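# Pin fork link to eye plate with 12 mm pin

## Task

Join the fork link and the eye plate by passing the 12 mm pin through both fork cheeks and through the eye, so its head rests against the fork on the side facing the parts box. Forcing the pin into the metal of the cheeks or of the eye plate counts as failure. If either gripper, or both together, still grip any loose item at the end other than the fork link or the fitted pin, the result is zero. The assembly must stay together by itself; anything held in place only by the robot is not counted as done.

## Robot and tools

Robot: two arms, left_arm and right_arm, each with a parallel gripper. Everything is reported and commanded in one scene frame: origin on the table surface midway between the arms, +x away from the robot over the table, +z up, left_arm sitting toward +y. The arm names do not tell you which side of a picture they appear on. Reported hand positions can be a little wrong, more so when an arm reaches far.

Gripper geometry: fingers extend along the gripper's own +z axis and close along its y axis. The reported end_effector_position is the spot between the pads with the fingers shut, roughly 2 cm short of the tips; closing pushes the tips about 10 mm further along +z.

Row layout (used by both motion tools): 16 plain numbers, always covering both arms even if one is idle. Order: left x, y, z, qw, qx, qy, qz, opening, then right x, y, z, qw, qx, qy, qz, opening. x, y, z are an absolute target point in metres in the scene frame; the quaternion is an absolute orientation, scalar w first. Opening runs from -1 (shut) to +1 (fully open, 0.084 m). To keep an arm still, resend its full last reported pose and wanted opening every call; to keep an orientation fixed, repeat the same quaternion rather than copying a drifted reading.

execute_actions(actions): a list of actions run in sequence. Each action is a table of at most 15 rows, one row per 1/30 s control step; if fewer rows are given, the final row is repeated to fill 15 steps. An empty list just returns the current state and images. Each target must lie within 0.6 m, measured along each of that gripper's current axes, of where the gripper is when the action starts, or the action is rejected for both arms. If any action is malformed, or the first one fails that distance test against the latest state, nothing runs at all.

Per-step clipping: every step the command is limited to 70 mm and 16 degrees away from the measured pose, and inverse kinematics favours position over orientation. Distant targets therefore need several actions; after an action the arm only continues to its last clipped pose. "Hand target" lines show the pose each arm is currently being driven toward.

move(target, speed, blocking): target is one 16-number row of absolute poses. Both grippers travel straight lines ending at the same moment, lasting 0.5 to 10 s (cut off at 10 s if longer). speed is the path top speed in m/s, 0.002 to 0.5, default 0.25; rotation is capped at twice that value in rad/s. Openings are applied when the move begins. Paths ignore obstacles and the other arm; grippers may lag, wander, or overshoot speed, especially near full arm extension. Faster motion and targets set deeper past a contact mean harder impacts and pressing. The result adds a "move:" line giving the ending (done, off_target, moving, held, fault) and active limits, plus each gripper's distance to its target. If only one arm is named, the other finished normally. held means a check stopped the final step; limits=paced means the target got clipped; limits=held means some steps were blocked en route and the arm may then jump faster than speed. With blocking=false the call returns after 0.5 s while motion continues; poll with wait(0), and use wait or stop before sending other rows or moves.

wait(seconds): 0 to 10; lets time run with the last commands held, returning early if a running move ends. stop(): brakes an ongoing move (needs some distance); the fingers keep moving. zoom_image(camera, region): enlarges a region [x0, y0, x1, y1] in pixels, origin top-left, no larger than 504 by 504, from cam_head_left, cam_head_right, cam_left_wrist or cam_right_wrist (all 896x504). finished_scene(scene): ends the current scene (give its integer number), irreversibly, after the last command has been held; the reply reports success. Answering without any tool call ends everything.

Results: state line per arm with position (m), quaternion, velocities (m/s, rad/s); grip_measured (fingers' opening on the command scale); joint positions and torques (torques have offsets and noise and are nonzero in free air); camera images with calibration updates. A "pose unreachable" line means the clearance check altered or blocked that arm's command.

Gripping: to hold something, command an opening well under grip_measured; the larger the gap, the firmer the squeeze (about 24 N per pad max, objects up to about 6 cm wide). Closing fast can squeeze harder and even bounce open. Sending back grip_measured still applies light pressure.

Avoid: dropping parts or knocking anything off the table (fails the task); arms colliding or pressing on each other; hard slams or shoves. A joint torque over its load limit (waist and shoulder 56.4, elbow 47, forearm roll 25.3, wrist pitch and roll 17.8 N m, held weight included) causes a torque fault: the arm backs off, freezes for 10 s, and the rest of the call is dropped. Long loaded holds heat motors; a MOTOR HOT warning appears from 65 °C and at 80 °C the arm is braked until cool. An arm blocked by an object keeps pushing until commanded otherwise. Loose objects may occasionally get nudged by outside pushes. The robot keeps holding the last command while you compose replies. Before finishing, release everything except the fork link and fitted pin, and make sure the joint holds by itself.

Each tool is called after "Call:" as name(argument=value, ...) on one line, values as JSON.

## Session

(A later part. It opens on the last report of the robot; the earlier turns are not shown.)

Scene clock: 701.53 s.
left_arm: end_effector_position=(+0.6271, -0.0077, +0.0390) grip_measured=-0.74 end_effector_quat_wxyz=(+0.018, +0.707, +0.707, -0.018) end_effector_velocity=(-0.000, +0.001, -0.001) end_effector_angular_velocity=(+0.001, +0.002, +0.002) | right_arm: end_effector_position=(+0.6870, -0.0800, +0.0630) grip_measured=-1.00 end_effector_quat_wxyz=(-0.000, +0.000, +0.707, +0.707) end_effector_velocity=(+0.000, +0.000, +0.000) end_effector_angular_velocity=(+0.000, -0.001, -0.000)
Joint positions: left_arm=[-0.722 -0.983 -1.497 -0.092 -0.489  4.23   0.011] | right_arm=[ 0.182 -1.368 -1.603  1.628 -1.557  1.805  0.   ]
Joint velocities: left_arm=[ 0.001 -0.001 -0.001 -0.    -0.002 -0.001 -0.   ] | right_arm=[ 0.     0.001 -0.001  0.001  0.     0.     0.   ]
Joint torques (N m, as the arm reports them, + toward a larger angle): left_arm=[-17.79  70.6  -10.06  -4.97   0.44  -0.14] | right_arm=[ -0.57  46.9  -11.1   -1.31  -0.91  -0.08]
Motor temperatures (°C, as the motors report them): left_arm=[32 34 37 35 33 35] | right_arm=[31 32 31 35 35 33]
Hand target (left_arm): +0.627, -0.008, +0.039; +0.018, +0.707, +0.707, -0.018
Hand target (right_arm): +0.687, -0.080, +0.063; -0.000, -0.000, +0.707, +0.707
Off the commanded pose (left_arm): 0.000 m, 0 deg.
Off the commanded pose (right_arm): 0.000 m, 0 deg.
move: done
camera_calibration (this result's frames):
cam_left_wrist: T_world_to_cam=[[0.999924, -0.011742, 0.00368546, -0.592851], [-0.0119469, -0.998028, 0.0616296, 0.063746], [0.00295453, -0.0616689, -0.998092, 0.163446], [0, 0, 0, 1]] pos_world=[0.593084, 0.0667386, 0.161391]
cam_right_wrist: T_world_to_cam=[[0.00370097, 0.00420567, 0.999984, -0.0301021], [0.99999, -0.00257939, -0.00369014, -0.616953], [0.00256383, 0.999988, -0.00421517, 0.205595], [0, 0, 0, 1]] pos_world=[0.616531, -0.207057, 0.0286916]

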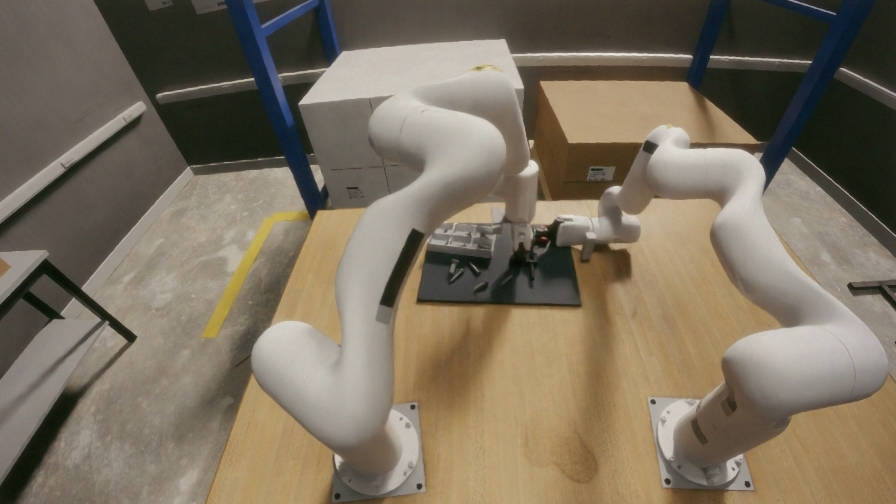

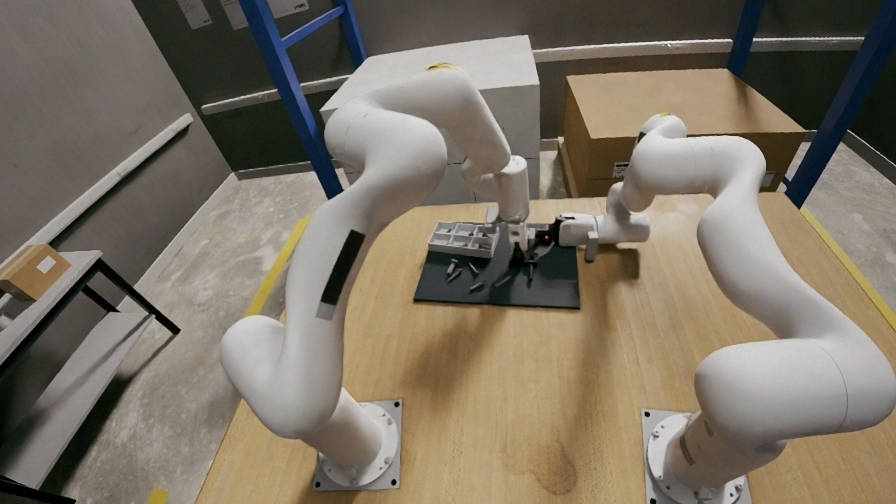

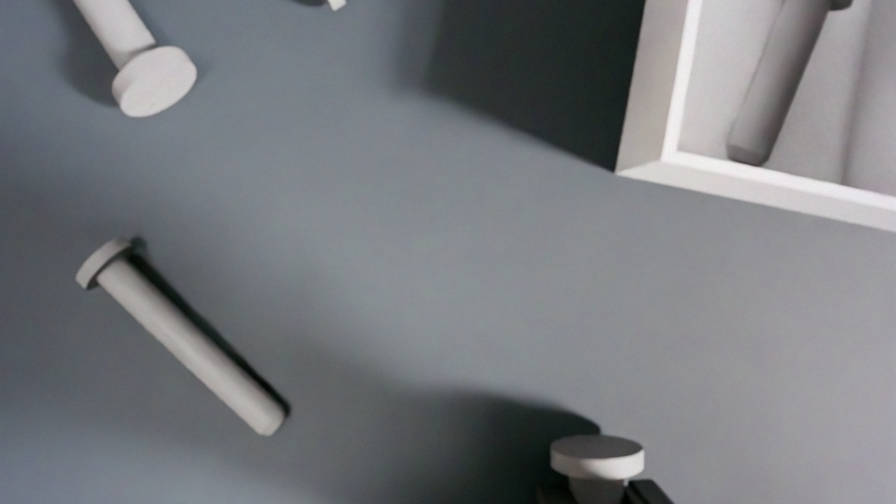

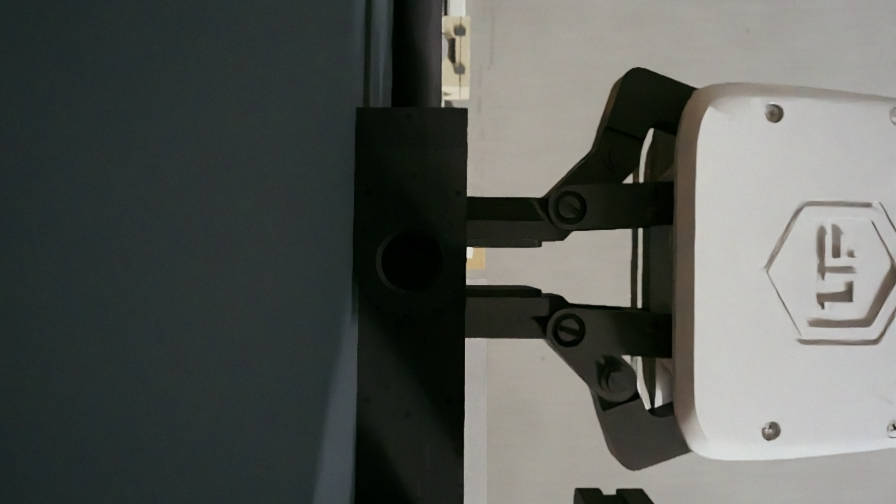

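Call:
move(target=[0.6252,0.005,0.0385,0.018,0.707,0.707,-0.018,-1,0.687,-0.08,0.063,0,0,0.707,0.707,-1], speed=0.006)

Call:
zoom_image(camera="cam_right_wrist", region=[350,200,490,330])

Scene clock: 706.03 s.
left_arm: end_effector_position=(+0.6252, +0.0049, +0.0385) grip_measured=-0.74 end_effector_quat_wxyz=(+0.018, +0.707, +0.707, -0.018) end_effector_velocity=(+0.000, +0.001, -0.001) end_effector_angular_velocity=(-0.000, -0.001, -0.000) | right_arm: end_effector_position=(+0.6870, -0.0800, +0.0630) grip_measured=-1.00 end_effector_quat_wxyz=(+0.000, +0.000, +0.707, +0.707) end_effector_velocity=(+0.001, -0.000, +0.001) end_effector_angular_velocity=(-0.000, -0.002, -0.000)
Joint positions: left_arm=[-0.707 -0.967 -1.465 -0.095 -0.473  4.248  0.011] | right_arm=[ 0.182 -1.368 -1.603  1.628 -1.557  1.805  0.   ]
Joint velocities: left_arm=[ 0.002  0.001  0.003 -0.     0.003  0.002 -0.   ] | right_arm=[-0.001  0.001 -0.001 -0.001  0.    -0.     0.   ]
Joint torques (N m, as the arm reports them, + toward a larger angle): left_arm=[ 6.81 69.98 -9.49 -0.32  0.29 -0.29] | right_arm=[-1.11 43.85 -9.85 -1.17 -0.99 -0.07]
Motor temperatures (°C, as the motors report them): left_arm=[32 34 37 35 33 35] | right_arm=[31 32 31 35 35 33]
Hand target (left_arm): +0.625, +0.005, +0.038; +0.018, +0.707, +0.707, -0.018
Hand target (right_arm): +0.687, -0.080, +0.063; +0.000, +0.000, +0.707, +0.707
Off the commanded pose (left_arm): 0.000 m, 0 deg.
Off the commanded pose (right_arm): 0.000 m, 0 deg.
move: done
camera_calibration (this result's frames):
cam_left_wrist: T_world_to_cam=[[0.999921, -0.0119039, 0.0040556, -0.590842], [-0.0121319, -0.998014, 0.0618118, 0.0764213], [0.00331175, -0.0618561, -0.99808, 0.16356], [0, 0, 0, 1]] pos_world=[0.591181, 0.0793533, 0.160918]
cam_right_wrist: T_world_to_cam=[[0.00370081, 0.00420569, 0.999984, -0.030102], [0.99999, -0.00257944, -0.00368998, -0.616953], [0.00256388, 0.999988, -0.0042152, 0.205595], [0, 0, 0, 1]] pos_world=[0.616531, -0.207057, 0.0286916]

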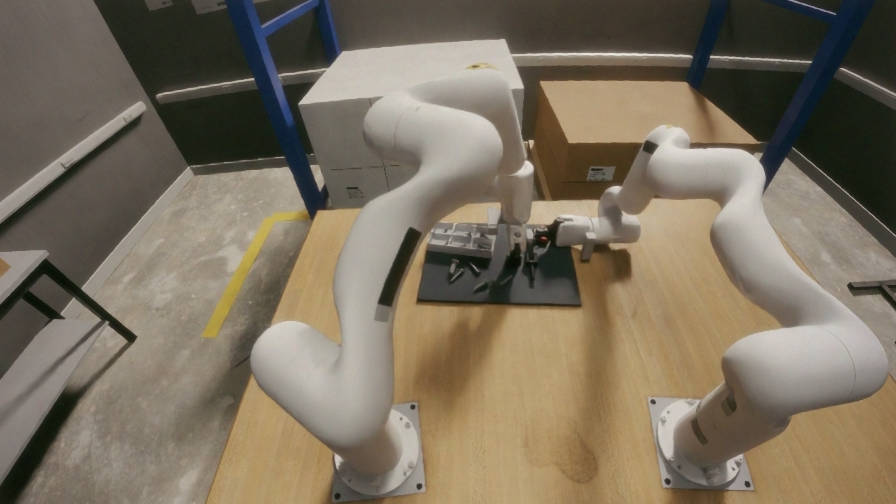

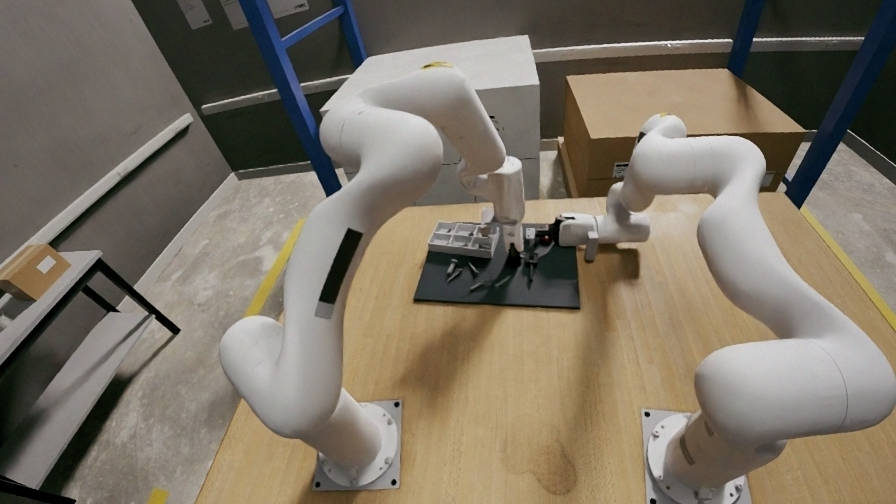

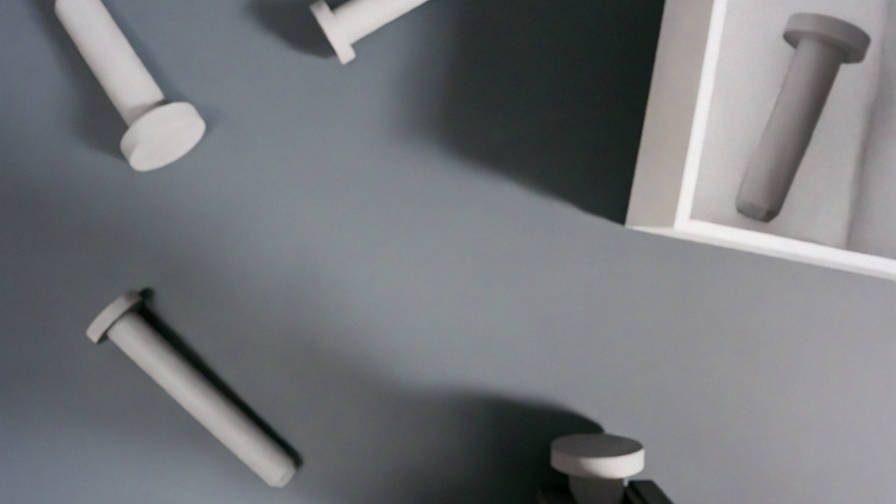

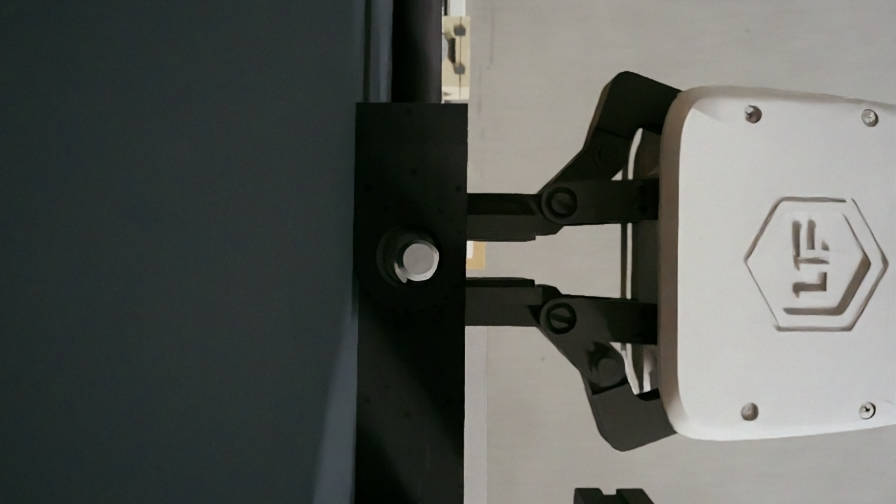

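Region (350, 200, 490, 330) of cam_right_wrist's 896x504 image, scaled by 3.600, with more detail than that image has; it fills the top 468 rows of this view, and the rest is white.

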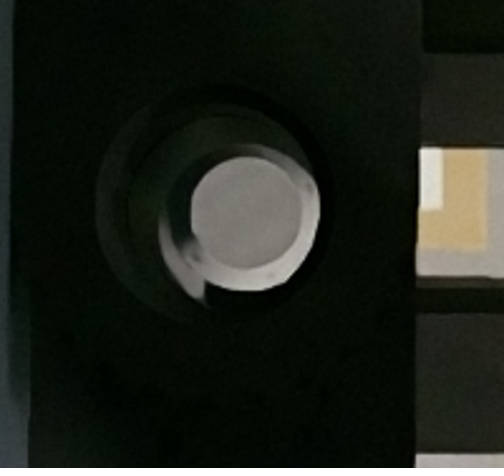

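Call:
move(target=[0.6258,0.0,0.038,0.016,0.707,0.707,-0.016,-1,0.687,-0.08,0.063,0,0,0.707,0.707,-1], speed=0.004)

Call:
zoom_image(camera="cam_right_wrist", region=[350,200,490,330])

Scene clock: 709.13 s.
left_arm: end_effector_position=(+0.6258, +0.0001, +0.0380) grip_measured=-0.74 end_effector_quat_wxyz=(+0.016, +0.707, +0.707, -0.016) end_effector_velocity=(+0.000, -0.000, -0.000) end_effector_angular_velocity=(+0.000, -0.000, +0.002) | right_arm: end_effector_position=(+0.6870, -0.0800, +0.0630) grip_measured=-1.00 end_effector_quat_wxyz=(-0.000, -0.000, +0.707, +0.707) end_effector_velocity=(-0.000, -0.000, -0.001) end_effector_angular_velocity=(-0.000, +0.001, -0.000)
Joint positions: left_arm=[-0.715 -0.976 -1.48  -0.083 -0.482  4.23   0.011] | right_arm=[ 0.182 -1.368 -1.603  1.628 -1.557  1.805  0.   ]
Joint velocities: left_arm=[-0.    -0.002 -0.002  0.001 -0.001 -0.003 -0.   ] | right_arm=[-0.    -0.001 -0.    -0.     0.    -0.     0.   ]
Joint torques (N m, as the arm reports them, + toward a larger angle): left_arm=[ 5.22 69.29 -9.2  -0.69  0.5  -0.14] | right_arm=[ -1.1   48.7  -10.29  -0.9   -0.86  -0.2 ]
Motor temperatures (°C, as the motors report them): left_arm=[32 34 37 35 33 35] | right_arm=[31 32 31 35 35 33]
Hand target (left_arm): +0.626, -0.000, +0.038; +0.016, +0.707, +0.707, -0.016
Hand target (right_arm): +0.687, -0.080, +0.063; +0.000, +0.000, +0.707, +0.707
Off the commanded pose (left_arm): 0.000 m, 0 deg.
Off the commanded pose (right_arm): 0.000 m, 0 deg.
move: done
camera_calibration (this result's frames):
cam_left_wrist: T_world_to_cam=[[0.999921, -0.0119665, 0.00392015, -0.591507], [-0.0121682, -0.998341, 0.0562701, 0.0718782], [0.00324029, -0.0563133, -0.998408, 0.162834], [0, 0, 0, 1]] pos_world=[0.591807, 0.0738504, 0.160849]
cam_right_wrist: T_world_to_cam=[[0.0037008, 0.00420574, 0.999984, -0.030102], [0.99999, -0.00257931, -0.00368997, -0.616953], [0.00256375, 0.999988, -0.00421525, 0.205595], [0, 0, 0, 1]] pos_world=[0.616531, -0.207057, 0.0286916]

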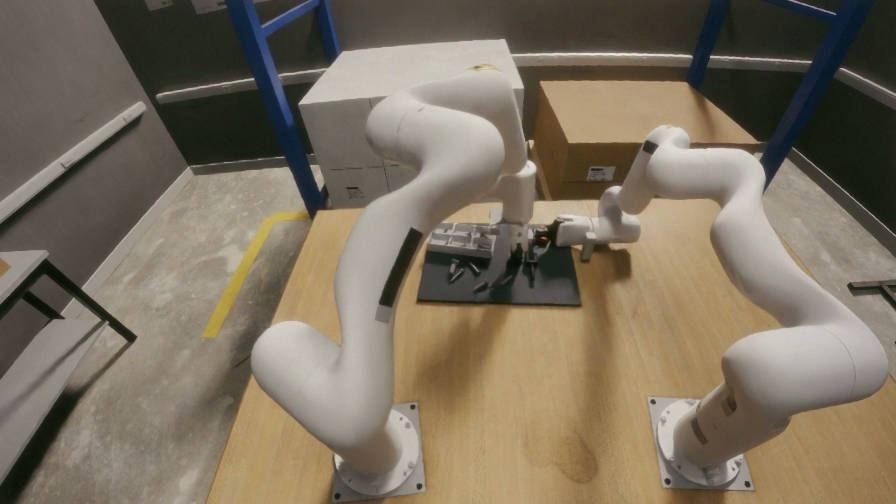

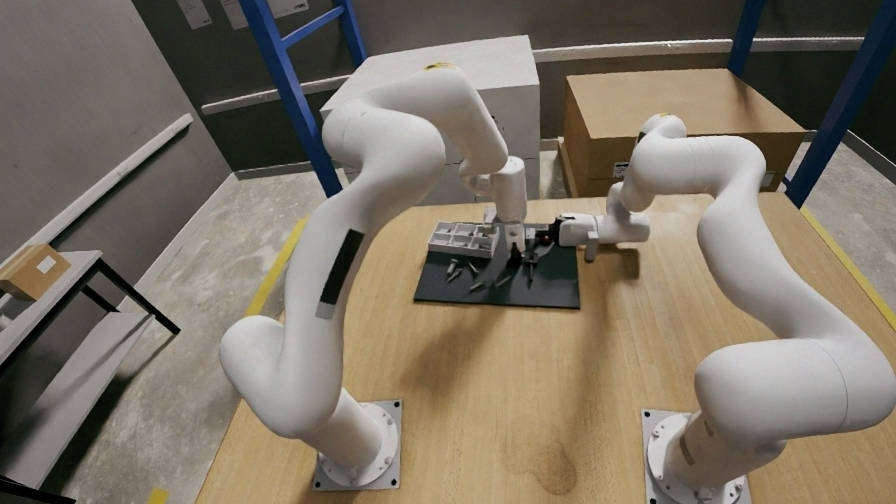

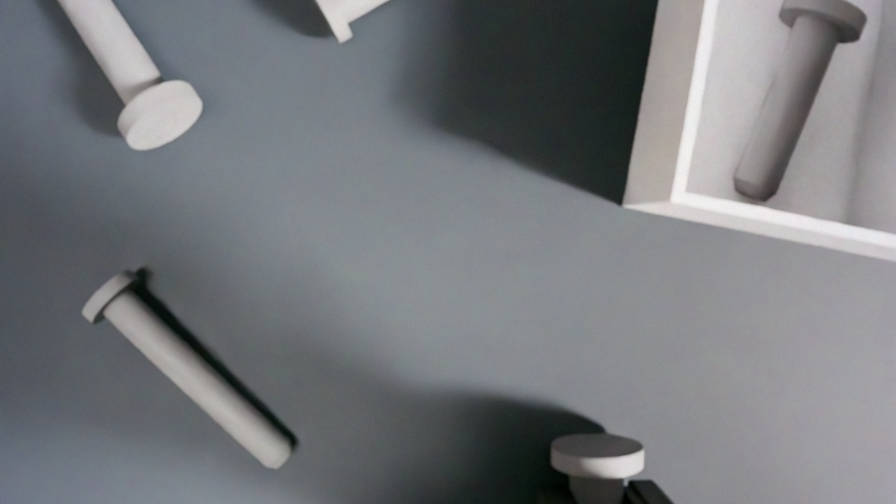

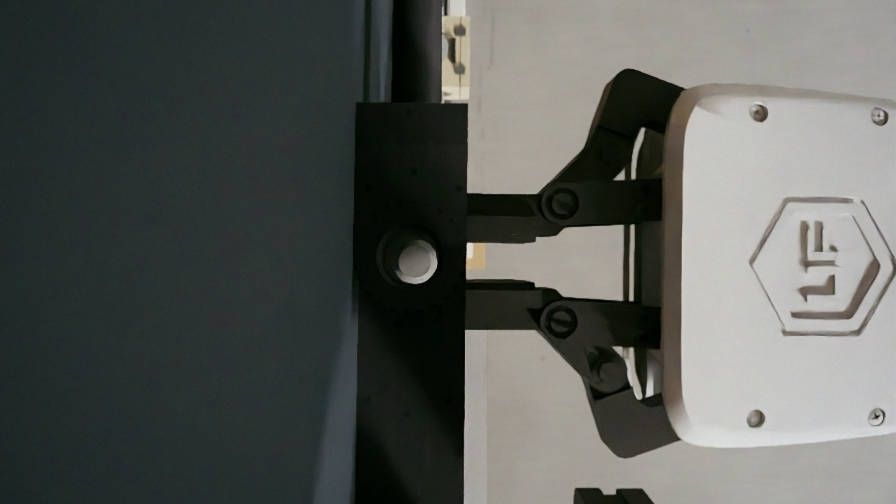

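Region (350, 200, 490, 330) of cam_right_wrist's 896x504 image, scaled by 3.600, with more detail than that image has; it fills the top 468 rows of this view, and the rest is white.

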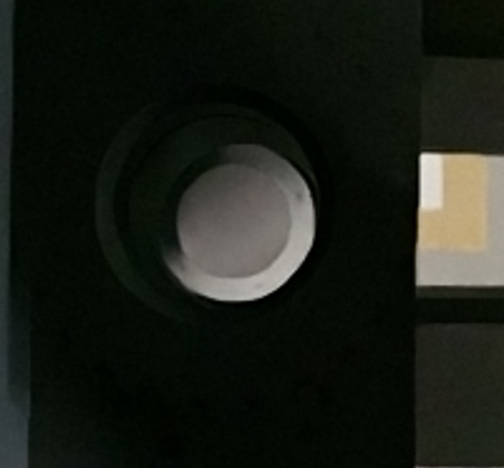

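Unclipped now. Advance.

Call:
move(target=[0.6258,-0.011,0.038,0.016,0.707,0.707,-0.016,-1,0.687,-0.08,0.063,0,0,0.707,0.707,-1], speed=0.003)

Call:
zoom_image(camera="cam_right_wrist", region=[350,200,490,330])

Scene clock: 713.93 s.
left_arm: end_effector_position=(+0.6259, -0.0108, +0.0380) grip_measured=-0.74 end_effector_quat_wxyz=(+0.016, +0.707, +0.707, -0.016) end_effector_velocity=(+0.001, +0.001, +0.000) end_effector_angular_velocity=(+0.000, -0.001, +0.001) | right_arm: end_effector_position=(+0.6870, -0.0800, +0.0630) grip_measured=-1.00 end_effector_quat_wxyz=(+0.000, +0.000, +0.707, +0.707) end_effector_velocity=(+0.001, +0.000, +0.001) end_effector_angular_velocity=(+0.000, -0.001, +0.001)
Joint positions: left_arm=[-0.729 -0.987 -1.503 -0.081 -0.493  4.213  0.011] | right_arm=[ 0.182 -1.368 -1.603  1.628 -1.557  1.805  0.   ]
Joint velocities: left_arm=[ 0.001 -0.    -0.001  0.001 -0.    -0.001  0.   ] | right_arm=[ 0.001  0.    -0.002 -0.    -0.     0.001  0.   ]
Joint torques (N m, as the arm reports them, + toward a larger angle): left_arm=[-16.61  69.22  -9.88  -4.46   0.51  -0.08] | right_arm=[  0.98  46.79 -10.36  -1.53  -1.17  -0.27]
Motor temperatures (°C, as the motors report them): left_arm=[32 34 37 35 33 35] | right_arm=[31 32 31 35 35 33]
Hand target (left_arm): +0.626, -0.011, +0.038; +0.016, +0.707, +0.707, -0.016
Hand target (right_arm): +0.687, -0.080, +0.063; +0.000, +0.000, +0.707, +0.707
Off the commanded pose (left_arm): 0.000 m, 0 deg.
Off the commanded pose (right_arm): 0.000 m, 0 deg.
move: done
camera_calibration (this result's frames):
cam_left_wrist: T_world_to_cam=[[0.999922, -0.0118491, 0.00396997, -0.591736], [-0.0120535, -0.998349, 0.0561633, 0.0609421], [0.00329793, -0.0562067, -0.998414, 0.162106], [0, 0, 0, 1]] pos_world=[0.59189, 0.0629414, 0.160775]
cam_right_wrist: T_world_to_cam=[[0.0037007, 0.00420584, 0.999984, -0.0301019], [0.99999, -0.00257954, -0.00368987, -0.616953], [0.00256398, 0.999988, -0.00421534, 0.205595], [0, 0, 0, 1]] pos_world=[0.616531, -0.207057, 0.0286916]

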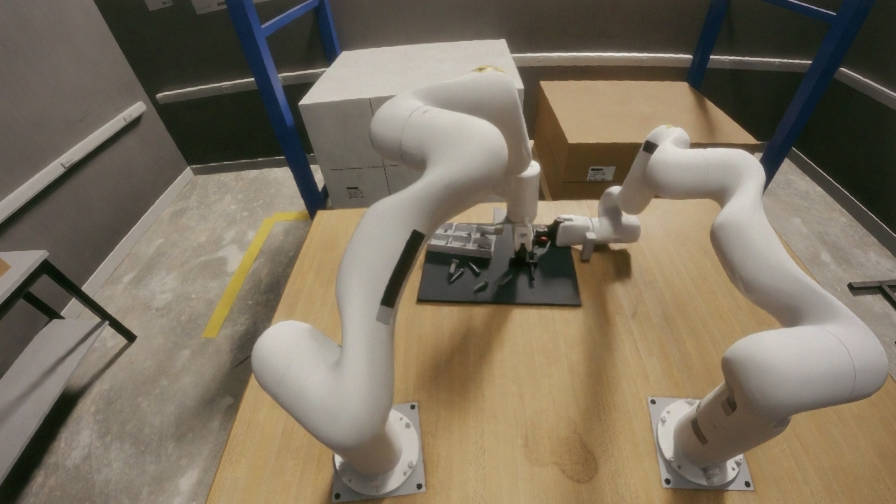

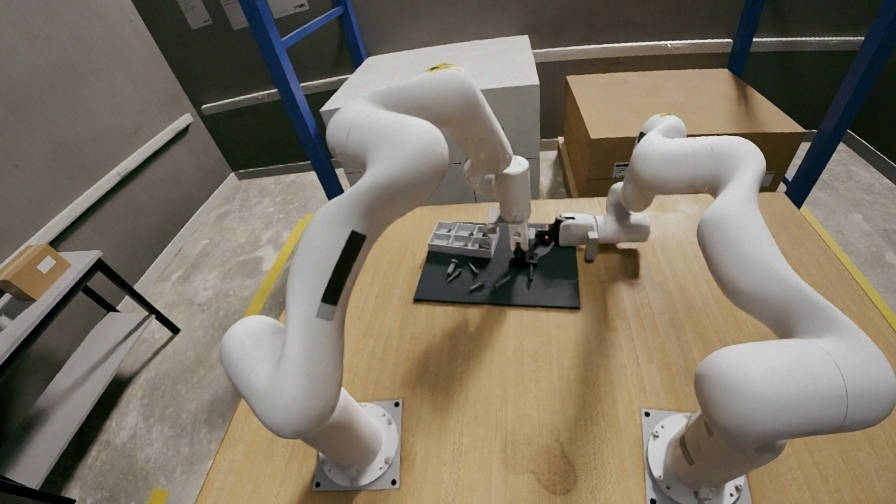

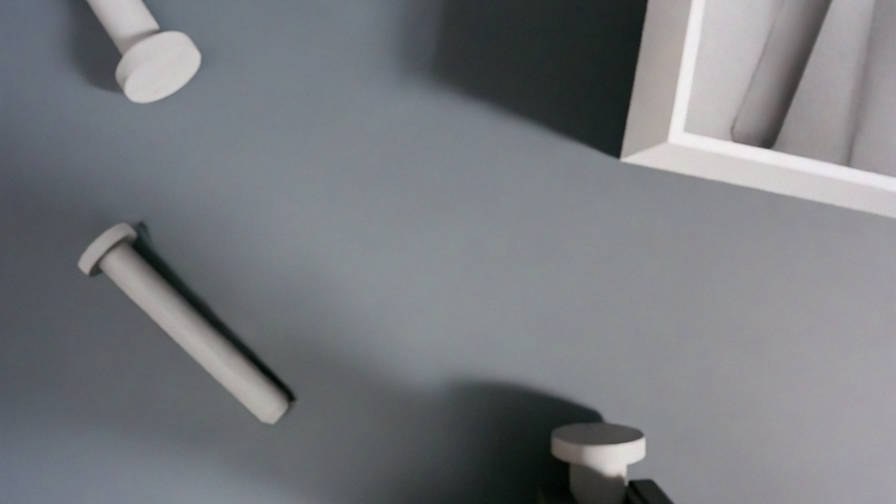

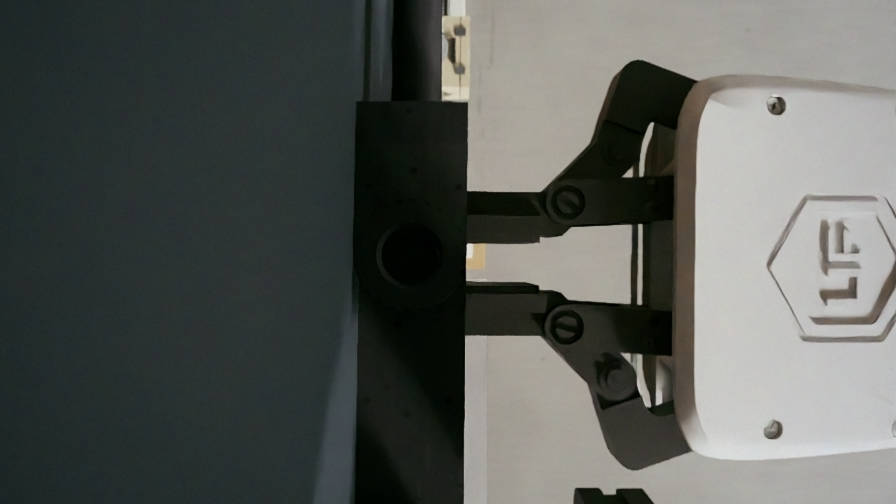

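Region (350, 200, 490, 330) of cam_right_wrist's 896x504 image, scaled by 3.600, with more detail than that image has; it fills the top 468 rows of this view, and the rest is white.

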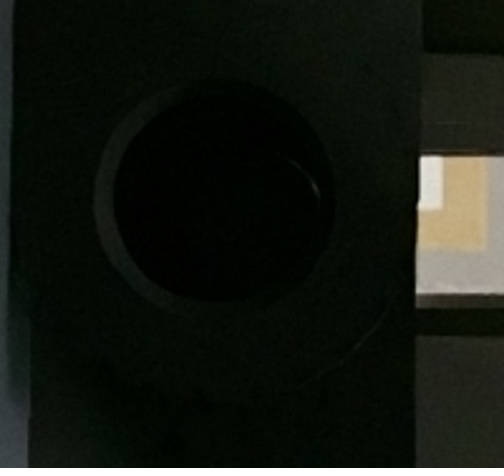

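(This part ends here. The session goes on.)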